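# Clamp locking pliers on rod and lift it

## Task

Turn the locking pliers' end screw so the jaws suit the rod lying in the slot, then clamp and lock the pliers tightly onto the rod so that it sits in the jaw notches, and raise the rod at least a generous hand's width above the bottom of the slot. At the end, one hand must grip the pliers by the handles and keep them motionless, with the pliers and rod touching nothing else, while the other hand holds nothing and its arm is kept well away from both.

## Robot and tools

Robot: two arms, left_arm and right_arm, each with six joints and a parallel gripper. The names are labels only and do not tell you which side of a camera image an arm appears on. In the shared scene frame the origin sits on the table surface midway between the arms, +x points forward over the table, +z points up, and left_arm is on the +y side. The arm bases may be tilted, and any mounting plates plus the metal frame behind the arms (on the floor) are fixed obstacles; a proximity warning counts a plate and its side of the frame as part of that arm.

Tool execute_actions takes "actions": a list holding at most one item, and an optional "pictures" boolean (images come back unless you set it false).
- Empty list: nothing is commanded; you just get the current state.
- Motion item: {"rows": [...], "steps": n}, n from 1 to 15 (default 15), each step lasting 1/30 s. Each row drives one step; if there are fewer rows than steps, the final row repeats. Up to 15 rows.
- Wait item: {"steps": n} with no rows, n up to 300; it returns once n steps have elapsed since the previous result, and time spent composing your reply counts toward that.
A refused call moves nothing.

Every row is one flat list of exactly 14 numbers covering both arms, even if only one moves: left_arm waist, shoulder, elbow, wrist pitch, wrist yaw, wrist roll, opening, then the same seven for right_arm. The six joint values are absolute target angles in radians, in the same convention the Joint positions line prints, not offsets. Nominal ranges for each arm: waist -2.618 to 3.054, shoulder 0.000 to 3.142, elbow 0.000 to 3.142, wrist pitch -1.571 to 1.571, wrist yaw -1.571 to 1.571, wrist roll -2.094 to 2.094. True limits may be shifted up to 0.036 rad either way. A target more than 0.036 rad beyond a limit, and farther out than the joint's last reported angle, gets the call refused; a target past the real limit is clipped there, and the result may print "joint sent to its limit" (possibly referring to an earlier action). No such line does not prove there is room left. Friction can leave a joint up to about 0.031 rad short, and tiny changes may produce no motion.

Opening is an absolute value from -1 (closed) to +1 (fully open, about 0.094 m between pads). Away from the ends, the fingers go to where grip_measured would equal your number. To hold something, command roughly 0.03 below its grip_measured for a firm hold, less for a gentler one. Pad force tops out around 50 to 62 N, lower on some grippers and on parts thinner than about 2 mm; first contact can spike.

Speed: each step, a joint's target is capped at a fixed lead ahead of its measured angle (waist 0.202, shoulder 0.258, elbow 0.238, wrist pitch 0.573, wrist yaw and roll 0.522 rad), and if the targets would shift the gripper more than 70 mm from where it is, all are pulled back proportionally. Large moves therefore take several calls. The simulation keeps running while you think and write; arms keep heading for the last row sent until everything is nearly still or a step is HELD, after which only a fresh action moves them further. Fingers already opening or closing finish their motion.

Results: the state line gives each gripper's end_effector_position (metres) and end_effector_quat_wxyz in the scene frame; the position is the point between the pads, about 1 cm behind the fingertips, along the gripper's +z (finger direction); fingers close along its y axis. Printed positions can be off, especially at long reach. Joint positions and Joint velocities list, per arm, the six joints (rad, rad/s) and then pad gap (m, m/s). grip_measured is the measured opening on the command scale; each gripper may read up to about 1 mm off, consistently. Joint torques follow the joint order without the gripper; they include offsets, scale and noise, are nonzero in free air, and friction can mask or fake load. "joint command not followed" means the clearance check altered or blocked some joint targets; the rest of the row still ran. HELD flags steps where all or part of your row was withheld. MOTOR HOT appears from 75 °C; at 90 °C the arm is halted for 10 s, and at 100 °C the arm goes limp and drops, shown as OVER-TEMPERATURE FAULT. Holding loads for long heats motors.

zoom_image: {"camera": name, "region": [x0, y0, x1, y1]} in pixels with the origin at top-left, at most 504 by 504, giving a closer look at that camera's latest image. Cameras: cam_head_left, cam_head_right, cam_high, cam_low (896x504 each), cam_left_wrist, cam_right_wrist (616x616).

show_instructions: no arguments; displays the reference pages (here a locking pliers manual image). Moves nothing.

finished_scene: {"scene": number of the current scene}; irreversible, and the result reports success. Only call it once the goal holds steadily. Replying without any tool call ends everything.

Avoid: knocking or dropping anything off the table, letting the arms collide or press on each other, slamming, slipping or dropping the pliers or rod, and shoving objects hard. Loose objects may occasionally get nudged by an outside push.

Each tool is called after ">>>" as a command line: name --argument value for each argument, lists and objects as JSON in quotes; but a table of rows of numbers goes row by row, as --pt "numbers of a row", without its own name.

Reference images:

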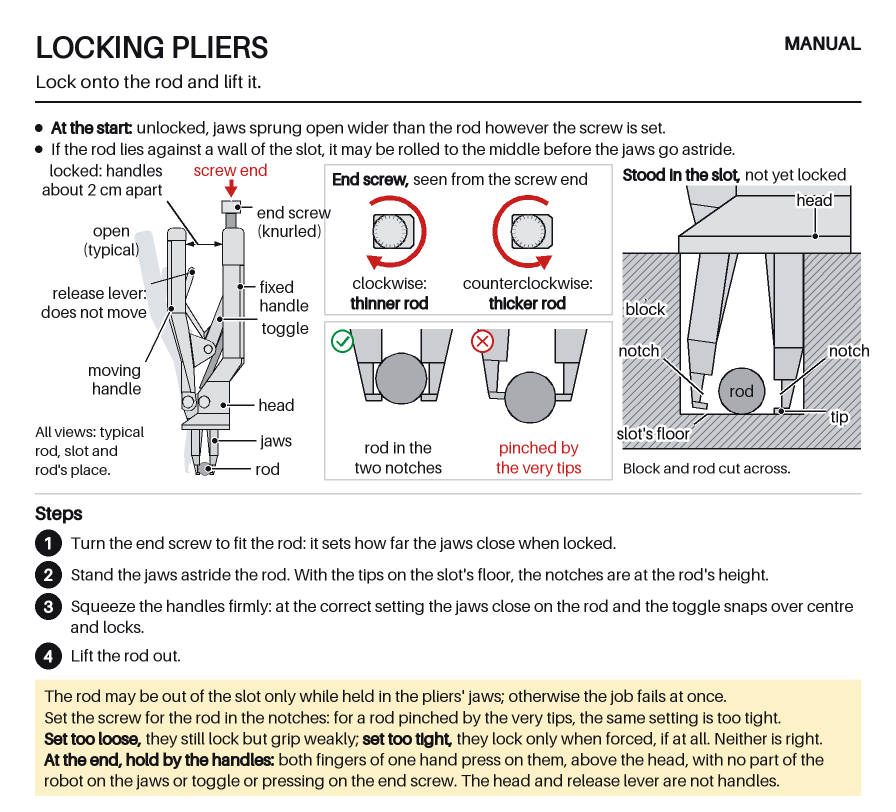

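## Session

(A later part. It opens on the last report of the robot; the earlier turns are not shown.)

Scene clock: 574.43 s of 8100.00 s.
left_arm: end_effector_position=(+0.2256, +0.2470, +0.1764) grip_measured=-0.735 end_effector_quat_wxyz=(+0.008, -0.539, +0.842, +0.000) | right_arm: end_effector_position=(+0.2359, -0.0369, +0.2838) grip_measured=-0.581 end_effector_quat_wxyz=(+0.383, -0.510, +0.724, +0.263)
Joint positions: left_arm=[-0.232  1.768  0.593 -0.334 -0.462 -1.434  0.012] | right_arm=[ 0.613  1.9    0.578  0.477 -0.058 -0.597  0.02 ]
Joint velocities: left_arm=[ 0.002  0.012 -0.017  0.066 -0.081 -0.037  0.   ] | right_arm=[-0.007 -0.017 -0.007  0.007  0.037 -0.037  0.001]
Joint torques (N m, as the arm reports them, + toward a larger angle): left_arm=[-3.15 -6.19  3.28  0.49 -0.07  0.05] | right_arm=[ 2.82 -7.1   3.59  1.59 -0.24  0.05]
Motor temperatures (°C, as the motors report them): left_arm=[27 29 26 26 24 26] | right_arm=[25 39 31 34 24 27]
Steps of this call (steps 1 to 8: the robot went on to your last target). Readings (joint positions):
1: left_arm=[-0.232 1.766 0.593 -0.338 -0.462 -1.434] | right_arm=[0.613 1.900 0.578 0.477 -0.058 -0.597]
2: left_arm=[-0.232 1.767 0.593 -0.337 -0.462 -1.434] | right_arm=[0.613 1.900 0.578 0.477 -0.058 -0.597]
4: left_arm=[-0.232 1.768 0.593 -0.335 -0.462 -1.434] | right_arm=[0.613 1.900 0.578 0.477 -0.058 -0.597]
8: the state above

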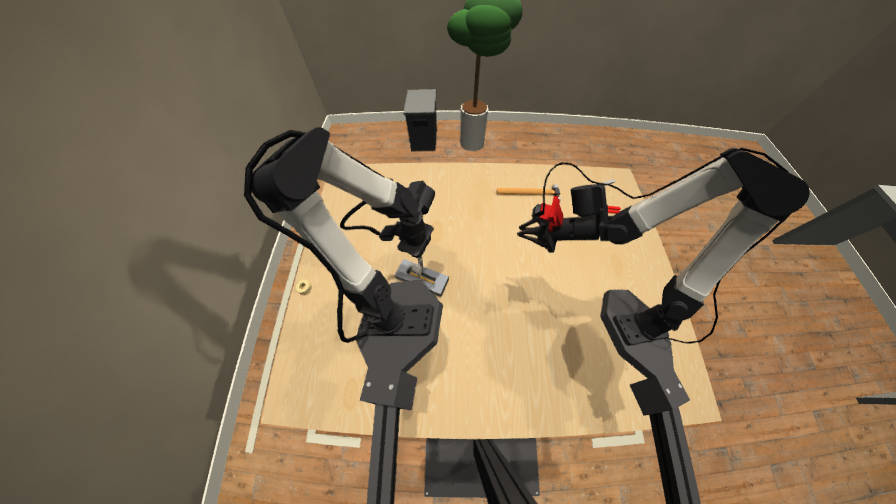

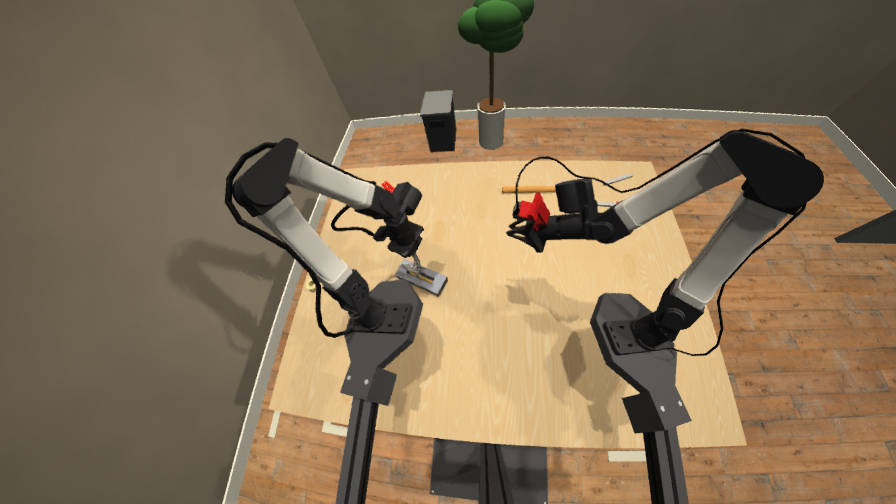

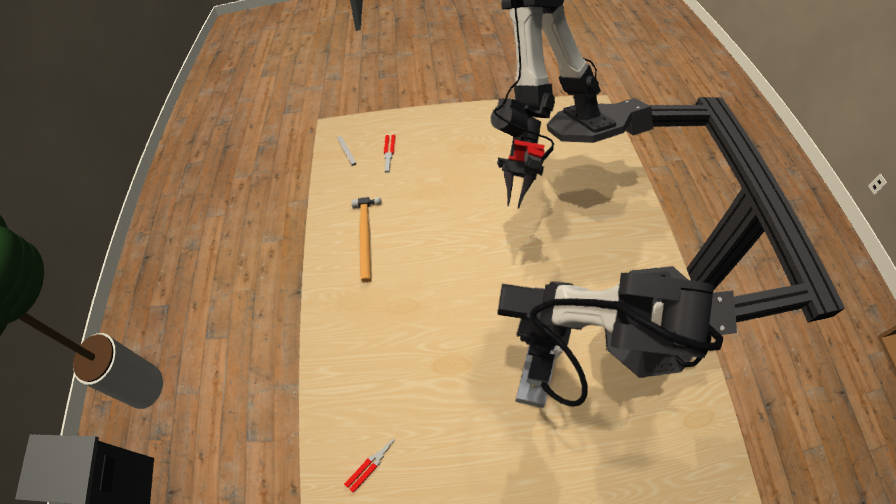

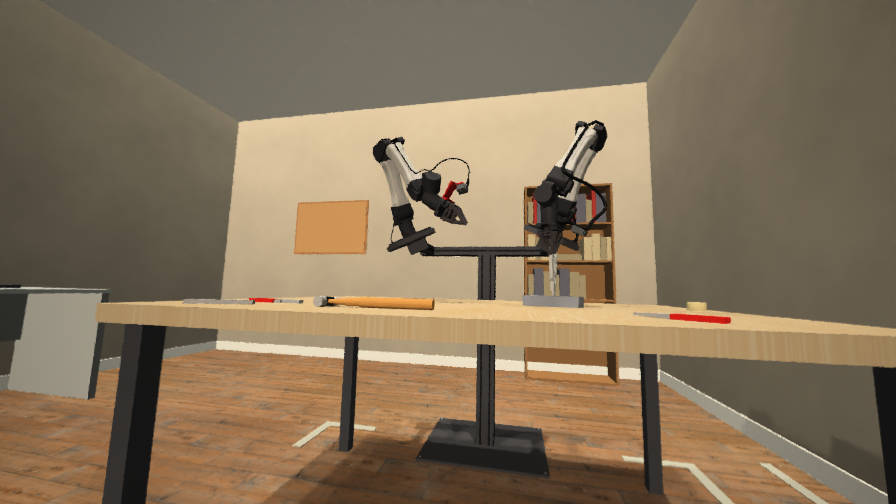

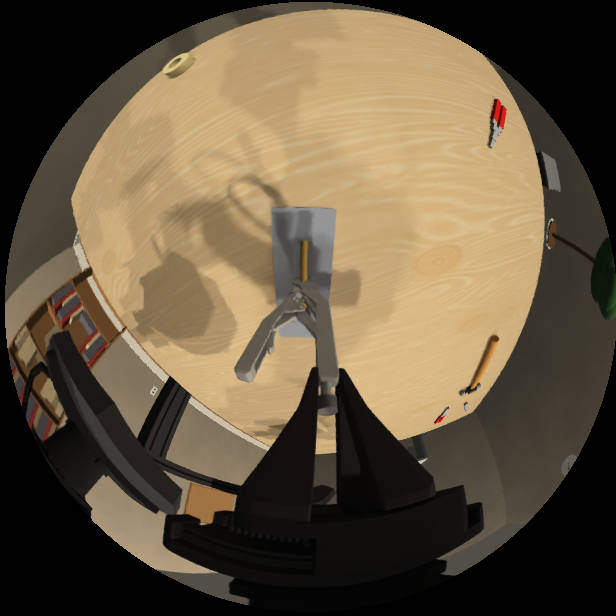

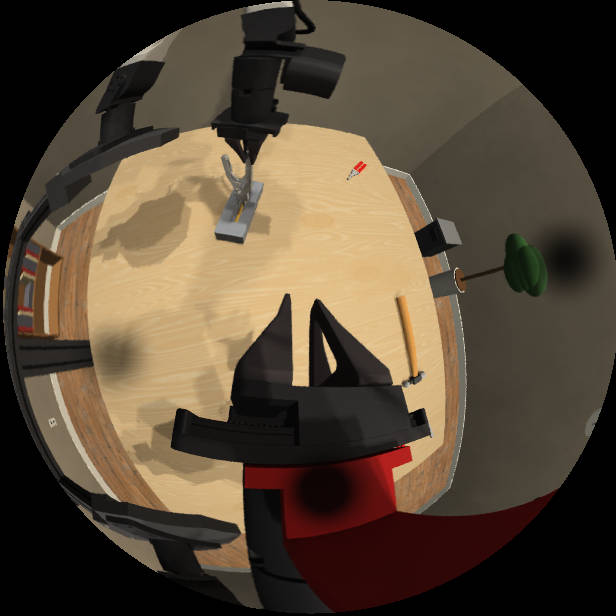

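>>> execute_actions --actions '[{"rows":[[-0.232,1.786,0.585,-0.312,-0.462,-1.44,-0.83,0.608,1.895,0.55,0.455,-0.05,-0.6,-0.58],[-0.232,1.791,0.585,-0.307,-0.462,-1.44,-0.83,0.608,1.895,0.55,0.455,-0.05,-0.6,-0.58],[-0.232,1.796,0.585,-0.3025,-0.462,-1.44,-0.83,0.608,1.895,0.55,0.455,-0.05,-0.6,-0.58],[-0.232,1.801,0.585,-0.298,-0.462,-1.44,-0.83,0.608,1.895,0.55,0.455,-0.05,-0.6,-0.58],[-0.232,1.806,0.585,-0.2935,-0.462,-1.44,-0.83,0.608,1.895,0.55,0.455,-0.05,-0.6,-0.58],[-0.232,1.811,0.585,-0.289,-0.462,-1.44,-0.83,0.608,1.895,0.55,0.455,-0.05,-0.6,-0.58],[-0.232,1.816,0.585,-0.2845,-0.462,-1.44,-0.83,0.608,1.895,0.55,0.455,-0.05,-0.6,-0.58],[-0.232,1.821,0.585,-0.28,-0.462,-1.44,-0.83,0.608,1.895,0.55,0.455,-0.05,-0.6,-0.58],[-0.232,1.826,0.585,-0.2755,-0.462,-1.44,-0.83,0.608,1.895,0.55,0.455,-0.05,-0.6,-0.58],[-0.232,1.831,0.585,-0.271,-0.462,-1.44,-0.83,0.608,1.895,0.55,0.455,-0.05,-0.6,-0.58],[-0.232,1.836,0.585,-0.2665,-0.462,-1.44,-0.83,0.608,1.895,0.55,0.455,-0.05,-0.6,-0.58],[-0.232,1.841,0.585,-0.262,-0.462,-1.44,-0.83,0.608,1.895,0.55,0.455,-0.05,-0.6,-0.58],[-0.232,1.846,0.585,-0.258,-0.462,-1.44,-0.83,0.608,1.895,0.55,0.455,-0.05,-0.6,-0.58],[-0.232,1.851,0.585,-0.255,-0.462,-1.44,-0.83,0.608,1.895,0.55,0.455,-0.05,-0.6,-0.58],[-0.232,1.856,0.585,-0.254,-0.462,-1.44,-0.83,0.608,1.895,0.55,0.455,-0.05,-0.6,-0.58]],"steps":15}]' --pictures false

>>> execute_actions --actions '[{"steps":8}]' --pictures false

Scene clock: 588.53 s of 8100.00 s.
left_arm: end_effector_position=(+0.2238, +0.2414, +0.1640) grip_measured=-0.735 end_effector_quat_wxyz=(+0.005, -0.537, +0.843, +0.005) | right_arm: end_effector_position=(+0.2359, -0.0369, +0.2838) grip_measured=-0.581 end_effector_quat_wxyz=(+0.383, -0.510, +0.724, +0.263)
Joint positions: left_arm=[-0.232  1.835  0.593 -0.279 -0.462 -1.434  0.012] | right_arm=[ 0.613  1.9    0.578  0.477 -0.058 -0.597  0.02 ]
Joint velocities: left_arm=[-0.002  0.139 -0.022  0.11   0.081  0.022 -0.001] | right_arm=[ 0.002 -0.012 -0.022 -0.095 -0.007  0.022  0.   ]
Joint torques (N m, as the arm reports them, + toward a larger angle): left_arm=[-3.26 -6.49  2.92  0.4  -0.09  0.05] | right_arm=[ 2.92 -7.1   3.44  1.55 -0.23  0.05]
Motor temperatures (°C, as the motors report them): left_arm=[27 29 26 26 24 26] | right_arm=[25 39 31 34 24 27]
Steps of this call (steps 1 to 15: the robot went on to your last target; steps 16 to 408: nothing new was sent; steps 409 to 423: all 15 steps of this action). Readings (joint positions):
409: left_arm=[-0.232 1.768 0.593 -0.334 -0.462 -1.434] | right_arm=[0.613 1.900 0.578 0.477 -0.058 -0.597]
410: left_arm=[-0.232 1.769 0.593 -0.333 -0.462 -1.434] | right_arm=[0.613 1.900 0.578 0.477 -0.058 -0.597]
412: left_arm=[-0.232 1.777 0.593 -0.327 -0.462 -1.434] | right_arm=[0.613 1.900 0.578 0.477 -0.058 -0.597]
416: left_arm=[-0.232 1.800 0.593 -0.310 -0.462 -1.434] | right_arm=[0.613 1.900 0.578 0.477 -0.058 -0.597]
423: the state above

Scene clock: 588.80 s of 8100.00 s.
left_arm: end_effector_position=(+0.2239, +0.2404, +0.1622) grip_measured=-0.735 end_effector_quat_wxyz=(+0.005, -0.537, +0.843, +0.004) | right_arm: end_effector_position=(+0.2359, -0.0369, +0.2838) grip_measured=-0.581 end_effector_quat_wxyz=(+0.383, -0.510, +0.724, +0.263)
Joint positions: left_arm=[-0.232  1.844  0.593 -0.269 -0.462 -1.434  0.012] | right_arm=[ 0.613  1.9    0.578  0.477 -0.058 -0.597  0.02 ]
Joint velocities: left_arm=[-0.002 -0.017 -0.022  0.037 -0.037  0.022  0.   ] | right_arm=[-0.002 -0.007  0.017  0.007  0.007 -0.022  0.   ]
Joint torques (N m, as the arm reports them, + toward a larger angle): left_arm=[-3.28 -6.57  2.85  0.49 -0.07  0.05] | right_arm=[ 2.7  -7.01  3.51  1.6  -0.27  0.03]
Motor temperatures (°C, as the motors report them): left_arm=[27 29 26 26 24 26] | right_arm=[25 39 31 34 24 27]
Steps of this call (steps 1 to 8: the robot went on to your last target). Readings (joint positions):
1: left_arm=[-0.232 1.839 0.593 -0.276 -0.462 -1.434] | right_arm=[0.613 1.900 0.578 0.477 -0.058 -0.597]
2: left_arm=[-0.232 1.842 0.593 -0.274 -0.462 -1.434] | right_arm=[0.613 1.900 0.578 0.477 -0.058 -0.597]
4: left_arm=[-0.232 1.844 0.593 -0.271 -0.462 -1.434] | right_arm=[0.613 1.900 0.578 0.477 -0.058 -0.597]
8: the state above

>>> execute_actions --actions '[{"rows":[[-0.232,1.862,0.585,-0.25,-0.455,-1.44,-0.83,0.608,1.895,0.55,0.455,-0.05,-0.6,-0.58],[-0.232,1.865,0.585,-0.247,-0.455,-1.44,-0.83,0.608,1.895,0.55,0.455,-0.05,-0.6,-0.58],[-0.232,1.868,0.585,-0.244,-0.455,-1.44,-0.83,0.608,1.895,0.55,0.455,-0.05,-0.6,-0.58],[-0.232,1.871,0.585,-0.242,-0.455,-1.44,-0.83,0.608,1.895,0.55,0.455,-0.05,-0.6,-0.58],[-0.232,1.874,0.585,-0.24,-0.455,-1.44,-0.83,0.608,1.895,0.55,0.455,-0.05,-0.6,-0.58],[-0.232,1.877,0.585,-0.238,-0.455,-1.44,-0.83,0.608,1.895,0.55,0.455,-0.05,-0.6,-0.58],[-0.232,1.88,0.585,-0.236,-0.455,-1.44,-0.83,0.608,1.895,0.55,0.455,-0.05,-0.6,-0.58],[-0.232,1.883,0.585,-0.234,-0.455,-1.44,-0.83,0.608,1.895,0.55,0.455,-0.05,-0.6,-0.58],[-0.232,1.886,0.585,-0.232,-0.455,-1.44,-0.83,0.608,1.895,0.55,0.455,-0.05,-0.6,-0.58]],"steps":15}]'

>>> zoom_image --camera "cam_low" --region '[500, 220, 610, 320]'

>>> zoom_image --camera "cam_right_wrist" --region '[180, 130, 300, 250]'

Scene clock: 597.40 s of 8100.00 s.
left_arm: end_effector_position=(+0.2231, +0.2388, +0.1586) grip_measured=-0.735 end_effector_quat_wxyz=(+0.004, -0.537, +0.844, +0.005) | right_arm: end_effector_position=(+0.2359, -0.0369, +0.2838) grip_measured=-0.581 end_effector_quat_wxyz=(+0.383, -0.510, +0.724, +0.263)
Joint positions: left_arm=[-0.232  1.864  0.593 -0.253 -0.462 -1.434  0.012] | right_arm=[ 0.613  1.9    0.578  0.477 -0.058 -0.597  0.02 ]
Joint velocities: left_arm=[-0.007 -0.007 -0.017 -0.051  0.022 -0.007  0.   ] | right_arm=[-0.022 -0.002  0.022  0.007  0.037  0.022  0.   ]
Joint torques (N m, as the arm reports them, + toward a larger angle): left_arm=[-3.33 -5.58  2.76  0.54  0.    0.05] | right_arm=[ 2.7  -7.12  3.49  1.61 -0.31  0.06]
Motor temperatures (°C, as the motors report them): left_arm=[27 29 26 26 24 26] | right_arm=[25 39 31 34 24 27]
Steps of this call (steps 1 to 15: the robot went on to your last target; steps 16 to 243: nothing new was sent; steps 244 to 258: all 15 steps of this action). Readings (joint positions):
244: left_arm=[-0.232 1.844 0.593 -0.269 -0.462 -1.434] | right_arm=[0.613 1.900 0.578 0.477 -0.058 -0.597]
245: left_arm=[-0.232 1.845 0.593 -0.269 -0.462 -1.434] | right_arm=[0.613 1.900 0.578 0.477 -0.058 -0.597]
247: left_arm=[-0.232 1.851 0.593 -0.264 -0.462 -1.434] | right_arm=[0.613 1.900 0.578 0.477 -0.058 -0.597]
251: left_arm=[-0.232 1.864 0.593 -0.255 -0.462 -1.434] | right_arm=[0.613 1.900 0.578 0.477 -0.058 -0.597]
258: the state above

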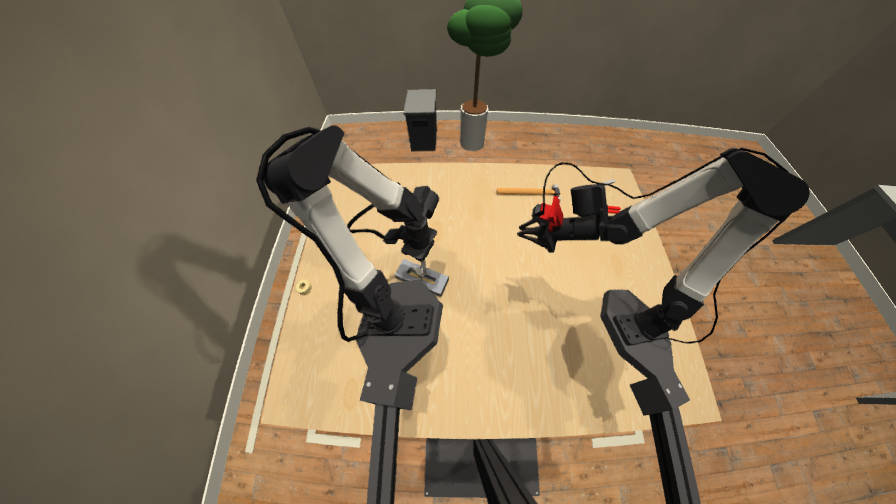

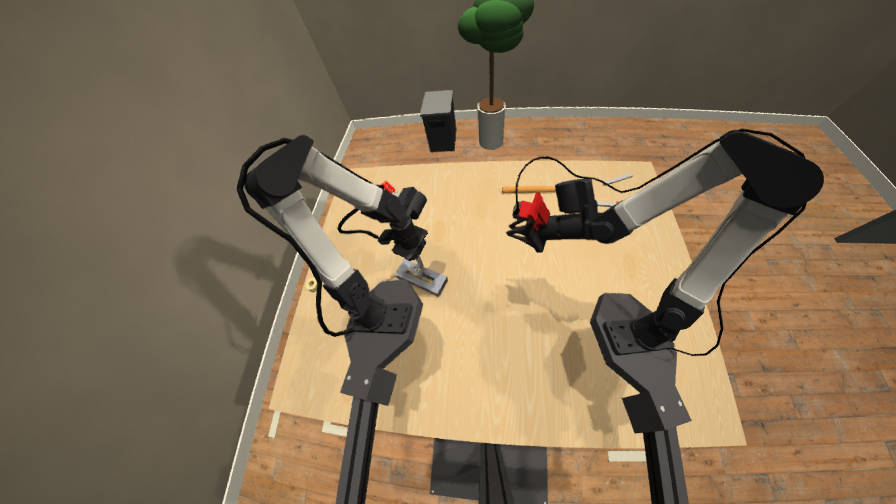

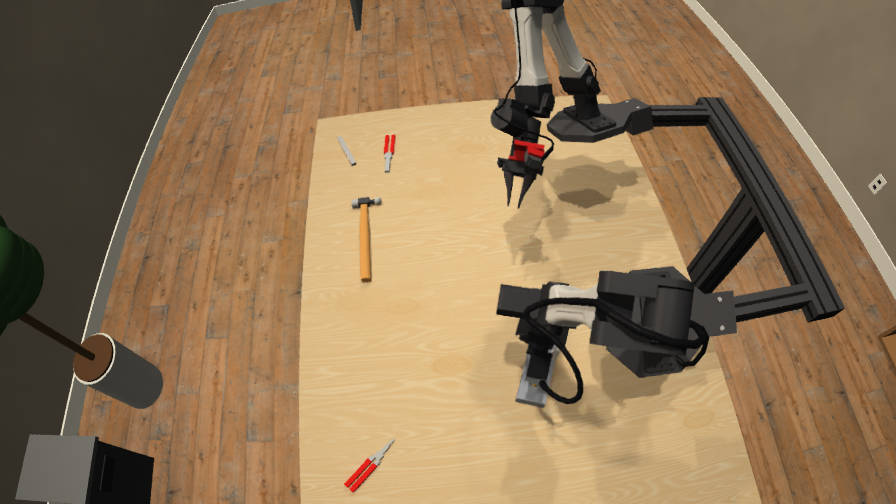

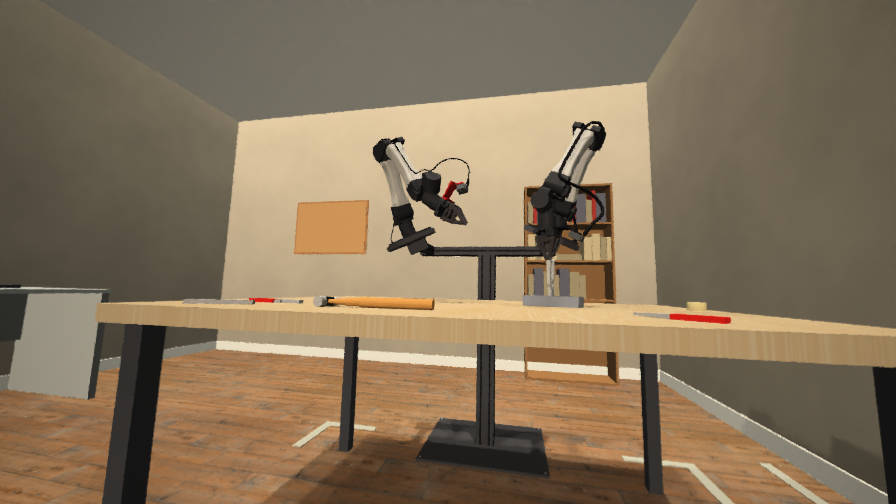

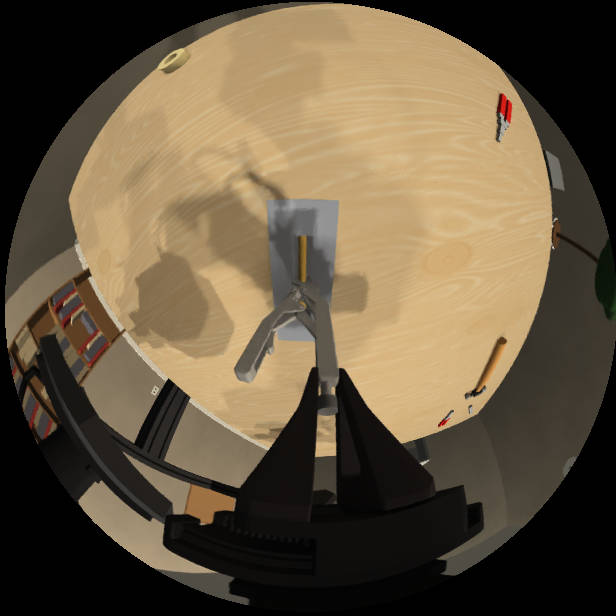

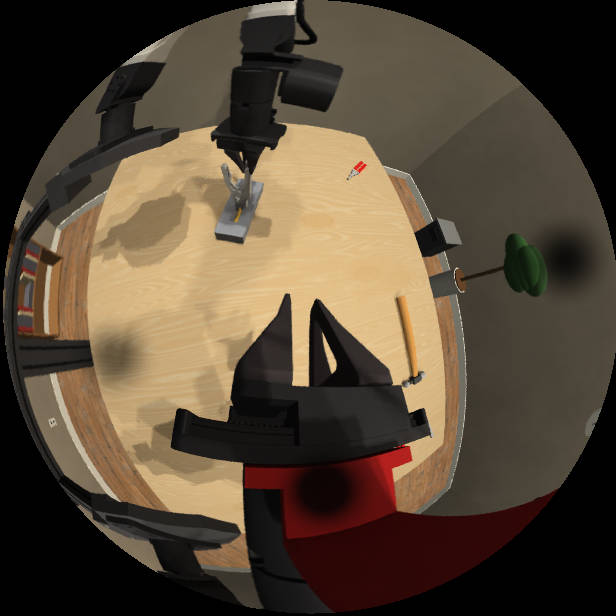

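Region (500, 220, 610, 320) of cam_low's 896x504 image, scaled by 4.582, with more detail than that image has; it fills the top 458 rows of this view, and the rest is white.

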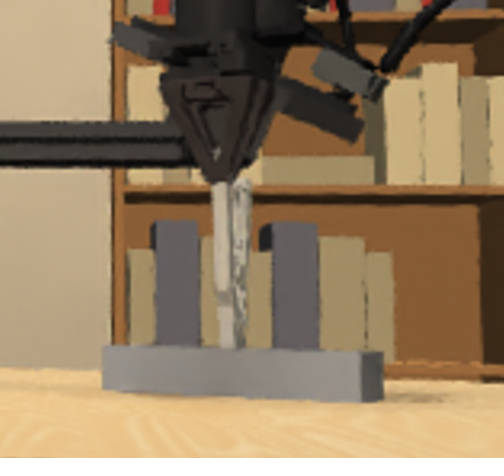

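Region (180, 130, 300, 250) of cam_right_wrist's 616x616 image, scaled by 4.200, with more detail than that image has.

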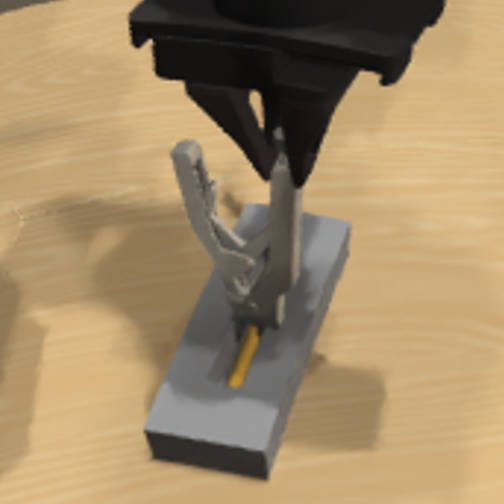

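>>> execute_actions --actions '[{"rows":[[-0.215,1.875,0.585,-0.25,-0.445,-1.44,-0.83,0.608,1.895,0.55,0.455,-0.05,-0.6,-0.58],[-0.212,1.875,0.585,-0.25,-0.445,-1.44,-0.83,0.608,1.895,0.55,0.455,-0.05,-0.6,-0.58],[-0.212,1.875,0.585,-0.25,-0.445,-1.44,-0.83,0.608,1.895,0.55,0.455,-0.05,-0.6,-0.58],[-0.212,1.875,0.585,-0.25,-0.445,-1.44,-0.83,0.608,1.895,0.55,0.455,-0.05,-0.6,-0.58],[-0.212,1.875,0.585,-0.25,-0.445,-1.44,-0.83,0.608,1.895,0.55,0.455,-0.05,-0.6,-0.58],[-0.212,1.875,0.585,-0.25,-0.445,-1.44,-0.83,0.608,1.895,0.55,0.455,-0.05,-0.6,-0.58],[-0.212,1.87,0.585,-0.25,-0.445,-1.44,-0.76,0.608,1.895,0.55,0.455,-0.05,-0.6,-0.58],[-0.212,1.87,0.585,-0.25,-0.445,-1.44,-0.745,0.608,1.895,0.55,0.455,-0.05,-0.6,-0.58],[-0.212,1.87,0.585,-0.25,-0.445,-1.44,-0.735,0.608,1.895,0.55,0.455,-0.05,-0.6,-0.58],[-0.212,1.87,0.585,-0.25,-0.445,-1.44,-0.72,0.608,1.895,0.55,0.455,-0.05,-0.6,-0.58],[-0.212,1.87,0.585,-0.25,-0.445,-1.44,-0.70,0.608,1.895,0.55,0.455,-0.05,-0.6,-0.58],[-0.212,1.87,0.585,-0.25,-0.445,-1.44,-0.67,0.608,1.895,0.55,0.455,-0.05,-0.6,-0.58],[-0.212,1.87,0.585,-0.25,-0.445,-1.44,-0.63,0.608,1.895,0.55,0.455,-0.05,-0.6,-0.58],[-0.212,1.87,0.585,-0.25,-0.445,-1.44,-0.58,0.608,1.895,0.55,0.455,-0.05,-0.6,-0.58],[-0.212,1.87,0.585,-0.25,-0.445,-1.44,-0.5,0.608,1.895,0.55,0.455,-0.05,-0.6,-0.58]],"steps":15}]' --pictures false

>>> execute_actions --actions '[{"steps":15}]'

>>> zoom_image --camera "cam_left_wrist" --region '[220, 250, 420, 450]'

Scene clock: 611.17 s of 8100.00 s.
left_arm: end_effector_position=(+0.2229, +0.2395, +0.1581) grip_measured=-0.540 end_effector_quat_wxyz=(+0.002, -0.539, +0.842, +0.005) | right_arm: end_effector_position=(+0.2359, -0.0369, +0.2838) grip_measured=-0.581 end_effector_quat_wxyz=(+0.383, -0.510, +0.724, +0.263)
Joint positions: left_arm=[-0.226  1.864  0.593 -0.253 -0.459 -1.434  0.022] | right_arm=[ 0.613  1.9    0.578  0.477 -0.058 -0.597  0.02 ]
Joint velocities: left_arm=[ 0.017 -0.002  0.002  0.007 -0.022  0.022  0.077] | right_arm=[ 0.007 -0.007 -0.017 -0.066 -0.022 -0.007 -0.001]
Joint torques (N m, as the arm reports them, + toward a larger angle): left_arm=[-2.41 -7.08  2.76  0.34  0.05  0.04] | right_arm=[ 2.86 -7.14  3.54  1.59 -0.26  0.06]
Motor temperatures (°C, as the motors report them): left_arm=[27 29 26 26 24 26] | right_arm=[25 39 31 34 24 27]
Steps of this call (steps 1 to 15: the robot went on to your last target; steps 16 to 398: nothing new was sent; steps 399 to 413: all 15 steps of this action). Readings (joint positions):
399: left_arm=[-0.232 1.864 0.593 -0.253 -0.462 -1.434] | right_arm=[0.613 1.900 0.578 0.477 -0.058 -0.597]
400: left_arm=[-0.232 1.864 0.593 -0.253 -0.462 -1.434] | right_arm=[0.613 1.900 0.578 0.477 -0.058 -0.597]
402: left_arm=[-0.232 1.864 0.593 -0.253 -0.462 -1.434] | right_arm=[0.613 1.900 0.578 0.477 -0.058 -0.597]
406: left_arm=[-0.232 1.864 0.593 -0.253 -0.462 -1.434] | right_arm=[0.613 1.900 0.578 0.477 -0.058 -0.597]
413: the state above

Scene clock: 611.67 s of 8100.00 s.
left_arm: end_effector_position=(+0.2228, +0.2392, +0.1580) grip_measured=-0.502 end_effector_quat_wxyz=(+0.001, -0.539, +0.842, +0.005) | right_arm: end_effector_position=(+0.2359, -0.0369, +0.2838) grip_measured=-0.581 end_effector_quat_wxyz=(+0.383, -0.510, +0.724, +0.263)
Joint positions: left_arm=[-0.226  1.864  0.593 -0.253 -0.456 -1.434  0.023] | right_arm=[ 0.613  1.9    0.578  0.477 -0.058 -0.597  0.02 ]
Joint velocities: left_arm=[-0.002 -0.002 -0.017 -0.022 -0.007  0.051 -0.   ] | right_arm=[ 0.002 -0.017 -0.002 -0.007 -0.037  0.022 -0.   ]
Joint torques (N m, as the arm reports them, + toward a larger angle): left_arm=[-2.28 -7.15  2.72  0.35  0.04  0.05] | right_arm=[ 2.68 -7.2   3.35  1.61 -0.25  0.05]
Motor temperatures (°C, as the motors report them): left_arm=[27 29 26 26 24 26] | right_arm=[25 39 31 34 24 27]
Steps of this call (steps 1 to 15: the robot went on to your last target). Readings (joint positions):
1: left_arm=[-0.226 1.864 0.593 -0.253 -0.458 -1.434] | right_arm=[0.613 1.900 0.578 0.477 -0.058 -0.597]
2: left_arm=[-0.226 1.864 0.593 -0.253 -0.458 -1.434] | right_arm=[0.613 1.900 0.578 0.477 -0.058 -0.597]
4: left_arm=[-0.226 1.864 0.593 -0.253 -0.457 -1.434] | right_arm=[0.613 1.900 0.578 0.477 -0.058 -0.597]
8: left_arm=[-0.226 1.864 0.593 -0.253 -0.456 -1.434] | right_arm=[0.613 1.900 0.578 0.477 -0.058 -0.597]
15: the state above
All arms were judged still, so your last target was given up. Only a new action makes them travel on or press farther. Fingers that are still opening or closing keep moving.

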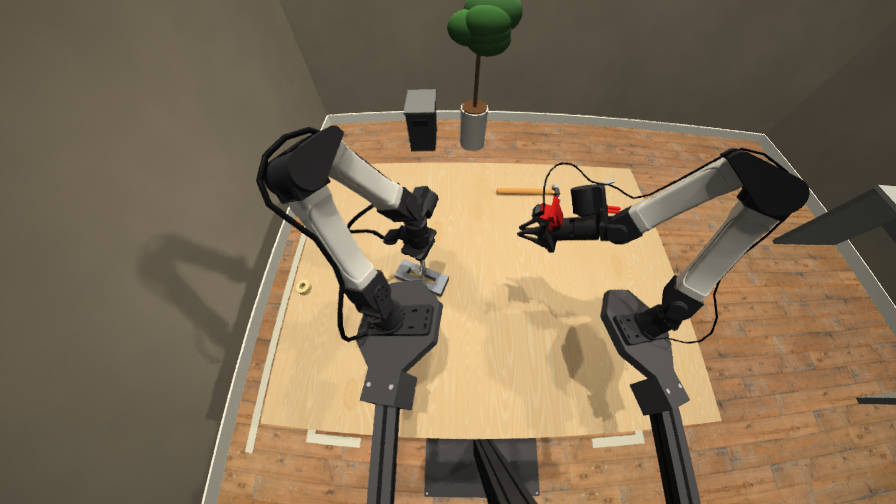

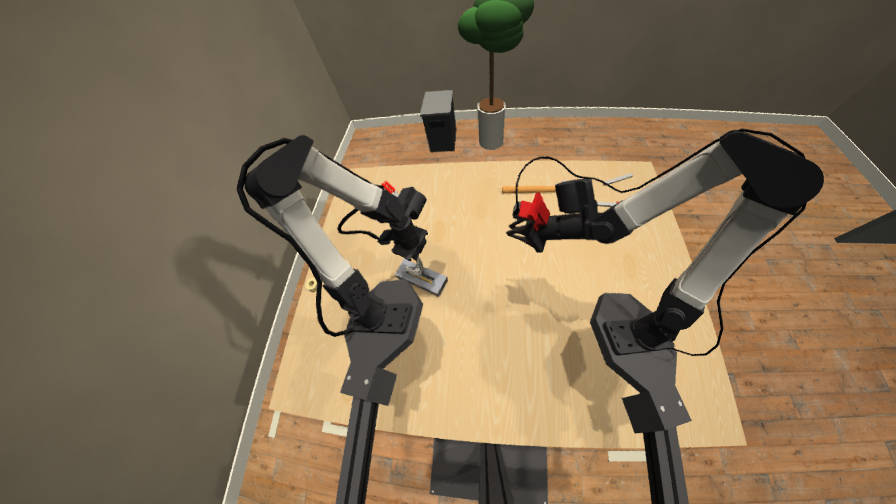

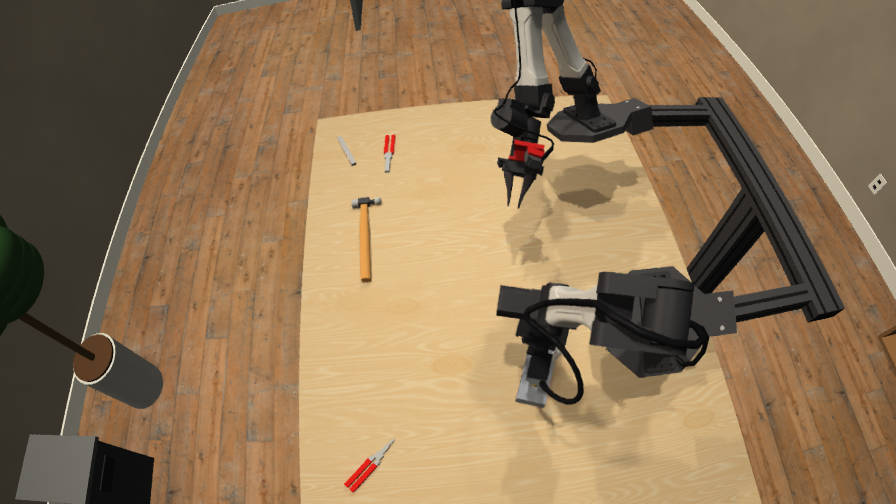

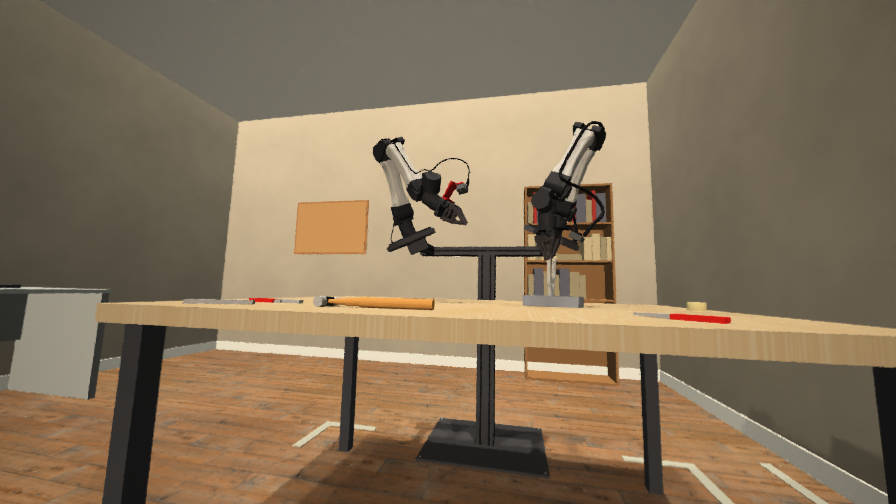

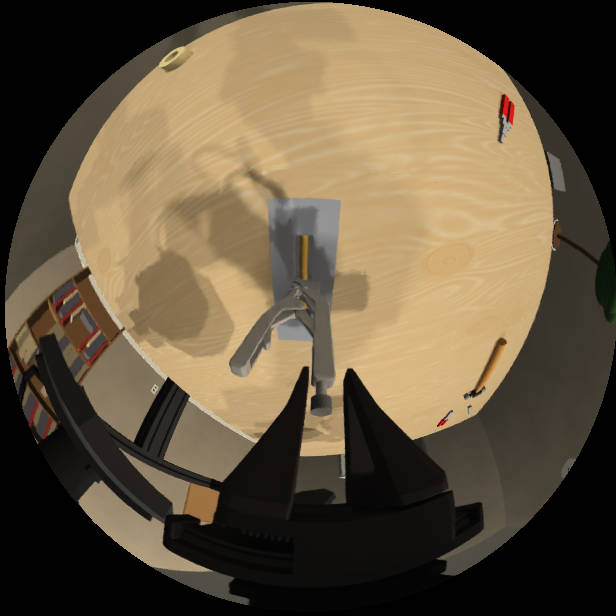

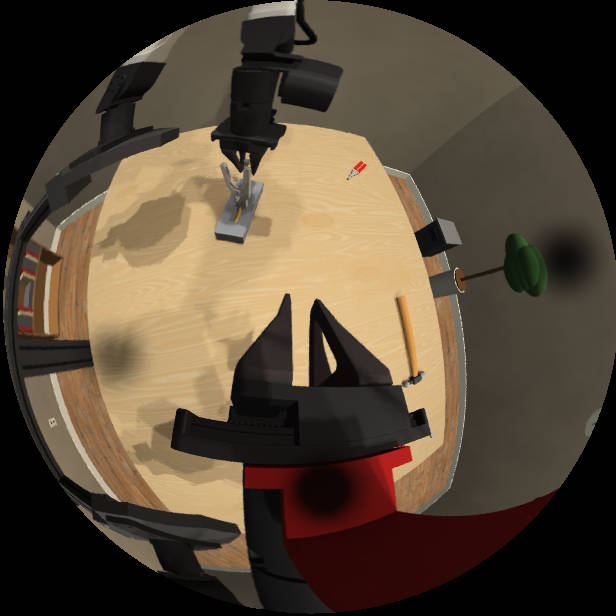

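Region (220, 250, 420, 450) of cam_left_wrist's 616x616 image, scaled by 2.520, with more detail than that image has.

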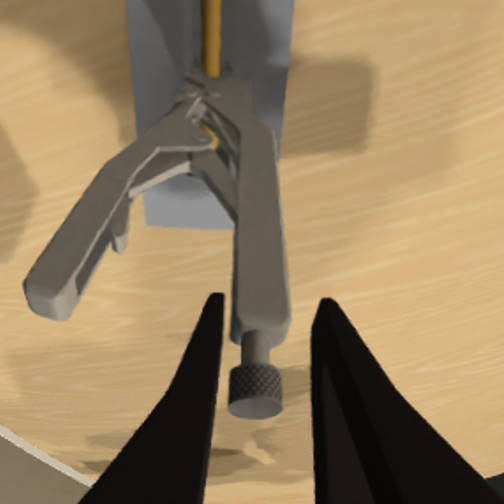

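>>> execute_actions --actions '[{"rows":[[-0.23,1.84,0.585,-0.285,-0.455,-1.44,-0.3,0.608,1.895,0.55,0.455,-0.05,-0.6,-0.58],[-0.23,1.825,0.585,-0.30,-0.455,-1.44,-0.25,0.608,1.895,0.55,0.455,-0.05,-0.6,-0.58],[-0.23,1.81,0.585,-0.312,-0.455,-1.44,-0.25,0.608,1.895,0.55,0.455,-0.05,-0.6,-0.58],[-0.23,1.795,0.585,-0.325,-0.455,-1.44,-0.25,0.608,1.895,0.55,0.455,-0.05,-0.6,-0.58],[-0.23,1.78,0.585,-0.338,-0.455,-1.44,-0.25,0.608,1.895,0.55,0.455,-0.05,-0.6,-0.58],[-0.23,1.765,0.585,-0.35,-0.455,-1.44,-0.25,0.608,1.895,0.55,0.455,-0.05,-0.6,-0.58],[-0.235,1.75,0.585,-0.36,-0.455,-1.44,-0.25,0.608,1.895,0.55,0.455,-0.05,-0.6,-0.58],[-0.24,1.735,0.585,-0.365,-0.455,-1.445,-0.25,0.608,1.895,0.55,0.455,-0.05,-0.6,-0.58],[-0.243,1.72,0.585,-0.365,-0.455,-1.45,-0.25,0.608,1.895,0.55,0.455,-0.05,-0.6,-0.58],[-0.243,1.71,0.585,-0.365,-0.455,-1.45,-0.25,0.608,1.895,0.55,0.455,-0.05,-0.6,-0.58],[-0.243,1.70,0.585,-0.365,-0.455,-1.45,-0.1,0.608,1.895,0.55,0.455,-0.05,-0.6,-0.58],[-0.243,1.69,0.57,-0.36,-0.455,-1.45,0.2,0.608,1.895,0.55,0.455,-0.05,-0.6,-0.58],[-0.243,1.68,0.56,-0.355,-0.455,-1.45,0.5,0.608,1.895,0.55,0.455,-0.05,-0.6,-0.58],[-0.243,1.68,0.55,-0.35,-0.455,-1.45,0.8,0.608,1.895,0.55,0.455,-0.05,-0.6,-0.58],[-0.243,1.68,0.54,-0.35,-0.455,-1.45,1.0,0.608,1.895,0.55,0.455,-0.05,-0.6,-0.58]],"steps":15}]' --pictures false

>>> execute_actions --actions '[{"rows":[[-0.243,1.68,0.54,-0.345,-0.455,-1.45,1.0,0.608,1.895,0.55,0.455,-0.05,-0.6,-0.58],[-0.243,1.68,0.54,-0.345,-0.455,-1.45,1.0,0.608,1.895,0.55,0.455,-0.05,-0.6,-0.58],[-0.243,1.68,0.54,-0.345,-0.455,-1.45,1.0,0.608,1.895,0.55,0.455,-0.05,-0.6,-0.58],[-0.243,1.68,0.54,-0.345,-0.455,-1.45,1.0,0.608,1.895,0.55,0.455,-0.05,-0.6,-0.58],[-0.243,1.68,0.53,-0.34,-0.455,-1.45,1.0,0.608,1.895,0.55,0.455,-0.05,-0.6,-0.58],[-0.243,1.68,0.52,-0.34,-0.455,-1.45,1.0,0.608,1.895,0.55,0.455,-0.05,-0.6,-0.58],[-0.243,1.68,0.51,-0.34,-0.455,-1.45,1.0,0.608,1.895,0.55,0.455,-0.05,-0.6,-0.58],[-0.243,1.68,0.50,-0.34,-0.455,-1.45,1.0,0.608,1.895,0.55,0.455,-0.05,-0.6,-0.58],[-0.243,1.68,0.493,-0.34,-0.455,-1.45,1.0,0.608,1.895,0.55,0.455,-0.05,-0.6,-0.58]],"steps":15}]'

Scene clock: 638.27 s of 8100.00 s.
left_arm: end_effector_position=(+0.2349, +0.2493, +0.1894) grip_measured=+0.853 end_effector_quat_wxyz=(+0.024, -0.554, +0.832, -0.024) | right_arm: end_effector_position=(+0.2359, -0.0369, +0.2838) grip_measured=-0.581 end_effector_quat_wxyz=(+0.383, -0.510, +0.724, +0.263)
Joint positions: left_arm=[-0.232  1.691  0.582 -0.336 -0.456 -1.442  0.087] | right_arm=[ 0.613  1.9    0.578  0.477 -0.058 -0.597  0.02 ]
Joint velocities: left_arm=[-0.022 -0.159 -0.188  0.007 -0.066  0.051  0.333] | right_arm=[ 0.002 -0.007 -0.002 -0.007  0.081 -0.051 -0.   ]
Joint torques (N m, as the arm reports them, + toward a larger angle): left_arm=[-3.75 -7.07  1.95  0.32 -0.06  0.07] | right_arm=[ 2.82 -7.02  3.58  1.6  -0.24  0.02]
Motor temperatures (°C, as the motors report them): left_arm=[27 29 25 26 24 26] | right_arm=[25 40 31 34 24 27]
Steps of this call (steps 1 to 783: nothing new was sent; steps 784 to 798: all 15 steps of this action). Readings (joint positions):
784: left_arm=[-0.226 1.862 0.593 -0.255 -0.456 -1.434] | right_arm=[0.613 1.900 0.578 0.477 -0.058 -0.597]
785: left_arm=[-0.226 1.857 0.593 -0.261 -0.456 -1.434] | right_arm=[0.613 1.900 0.578 0.477 -0.058 -0.597]
787: left_arm=[-0.226 1.836 0.593 -0.278 -0.456 -1.434] | right_arm=[0.613 1.900 0.578 0.477 -0.058 -0.597]
791: left_arm=[-0.226 1.772 0.593 -0.314 -0.456 -1.435] | right_arm=[0.613 1.900 0.578 0.477 -0.058 -0.597]
798: the state above

Scene clock: 638.77 s of 8100.00 s.
left_arm: end_effector_position=(+0.2034, +0.2543, +0.1798) grip_measured=+1.000 end_effector_quat_wxyz=(+0.003, -0.542, +0.841, +0.001) | right_arm: end_effector_position=(+0.2359, -0.0369, +0.2838) grip_measured=-0.581 end_effector_quat_wxyz=(+0.383, -0.510, +0.724, +0.263)
Joint positions: left_arm=[-0.232  1.688  0.509 -0.339 -0.456 -1.444  0.094] | right_arm=[ 0.613  1.9    0.578  0.477 -0.058 -0.597  0.02 ]
Joint velocities: left_arm=[ 0.012 -0.007 -0.007  0.007  0.051 -0.051  0.   ] | right_arm=[-0.002 -0.002  0.002  0.051  0.007  0.037 -0.   ]
Joint torques (N m, as the arm reports them, + toward a larger angle): left_arm=[-3.6  -7.33  2.62  0.29 -0.05  0.04] | right_arm=[ 2.89 -7.13  3.28  1.58 -0.24  0.04]
Motor temperatures (°C, as the motors report them): left_arm=[27 29 25 26 24 26] | right_arm=[25 40 31 34 24 27]
Steps of this call (steps 1 to 15: all 15 steps of this action). Readings (joint positions):
1: left_arm=[-0.232 1.688 0.575 -0.336 -0.456 -1.442] | right_arm=[0.613 1.900 0.578 0.477 -0.058 -0.597]
2: left_arm=[-0.232 1.688 0.568 -0.336 -0.456 -1.442] | right_arm=[0.613 1.900 0.578 0.477 -0.058 -0.597]
4: left_arm=[-0.232 1.688 0.559 -0.338 -0.456 -1.443] | right_arm=[0.613 1.900 0.578 0.477 -0.058 -0.597]
8: left_arm=[-0.232 1.688 0.539 -0.337 -0.456 -1.444] | right_arm=[0.613 1.900 0.578 0.477 -0.058 -0.597]
15: the state above

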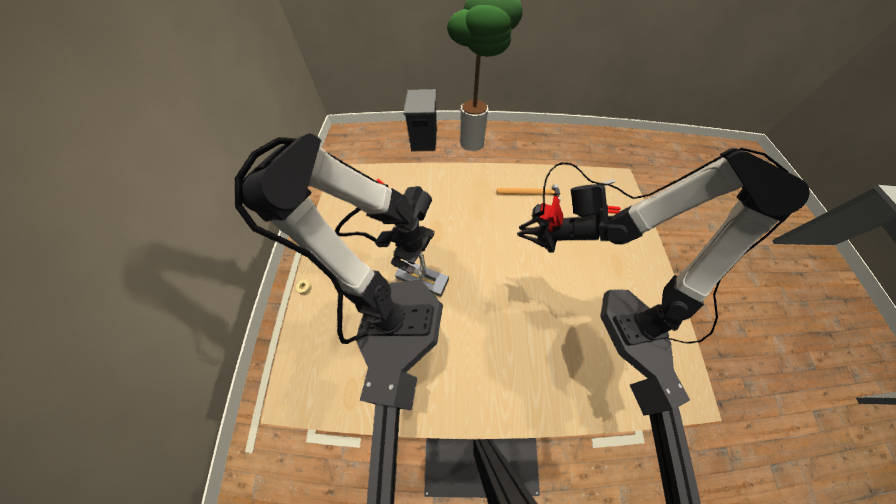

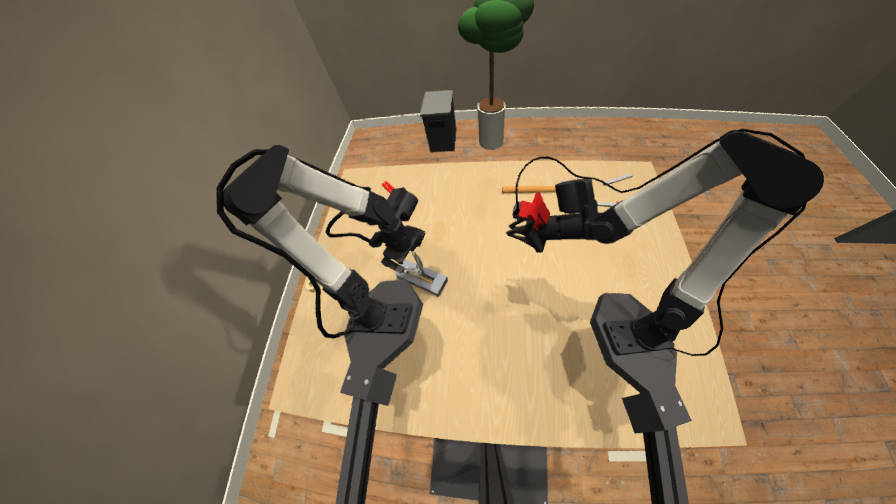

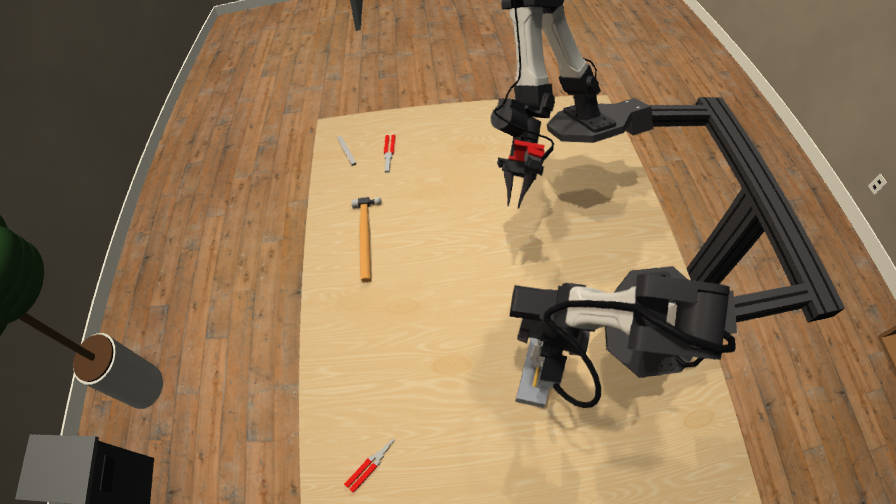

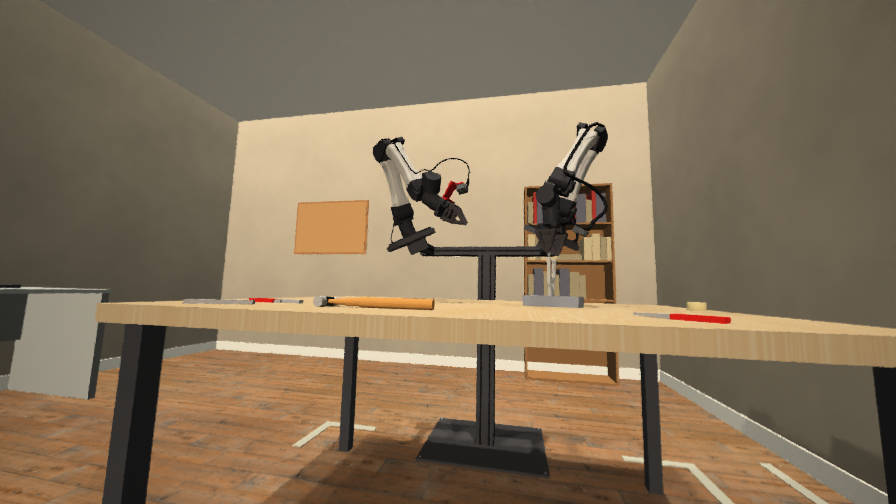

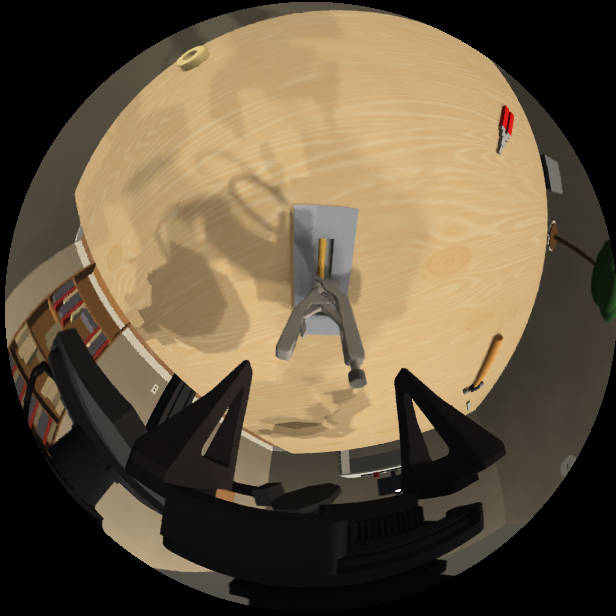

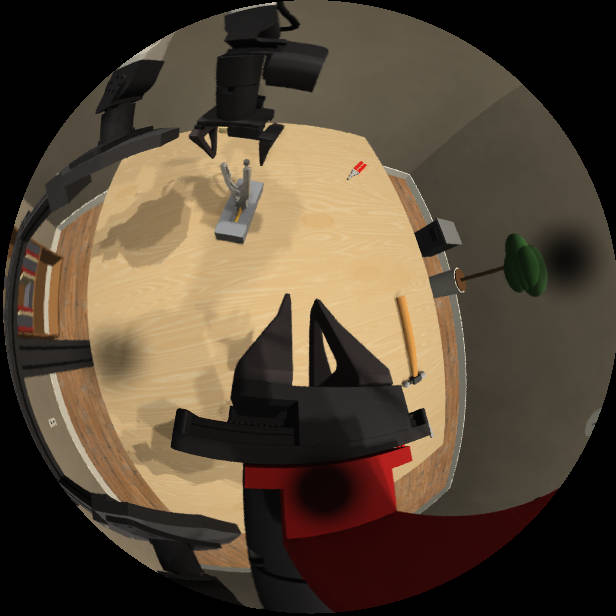

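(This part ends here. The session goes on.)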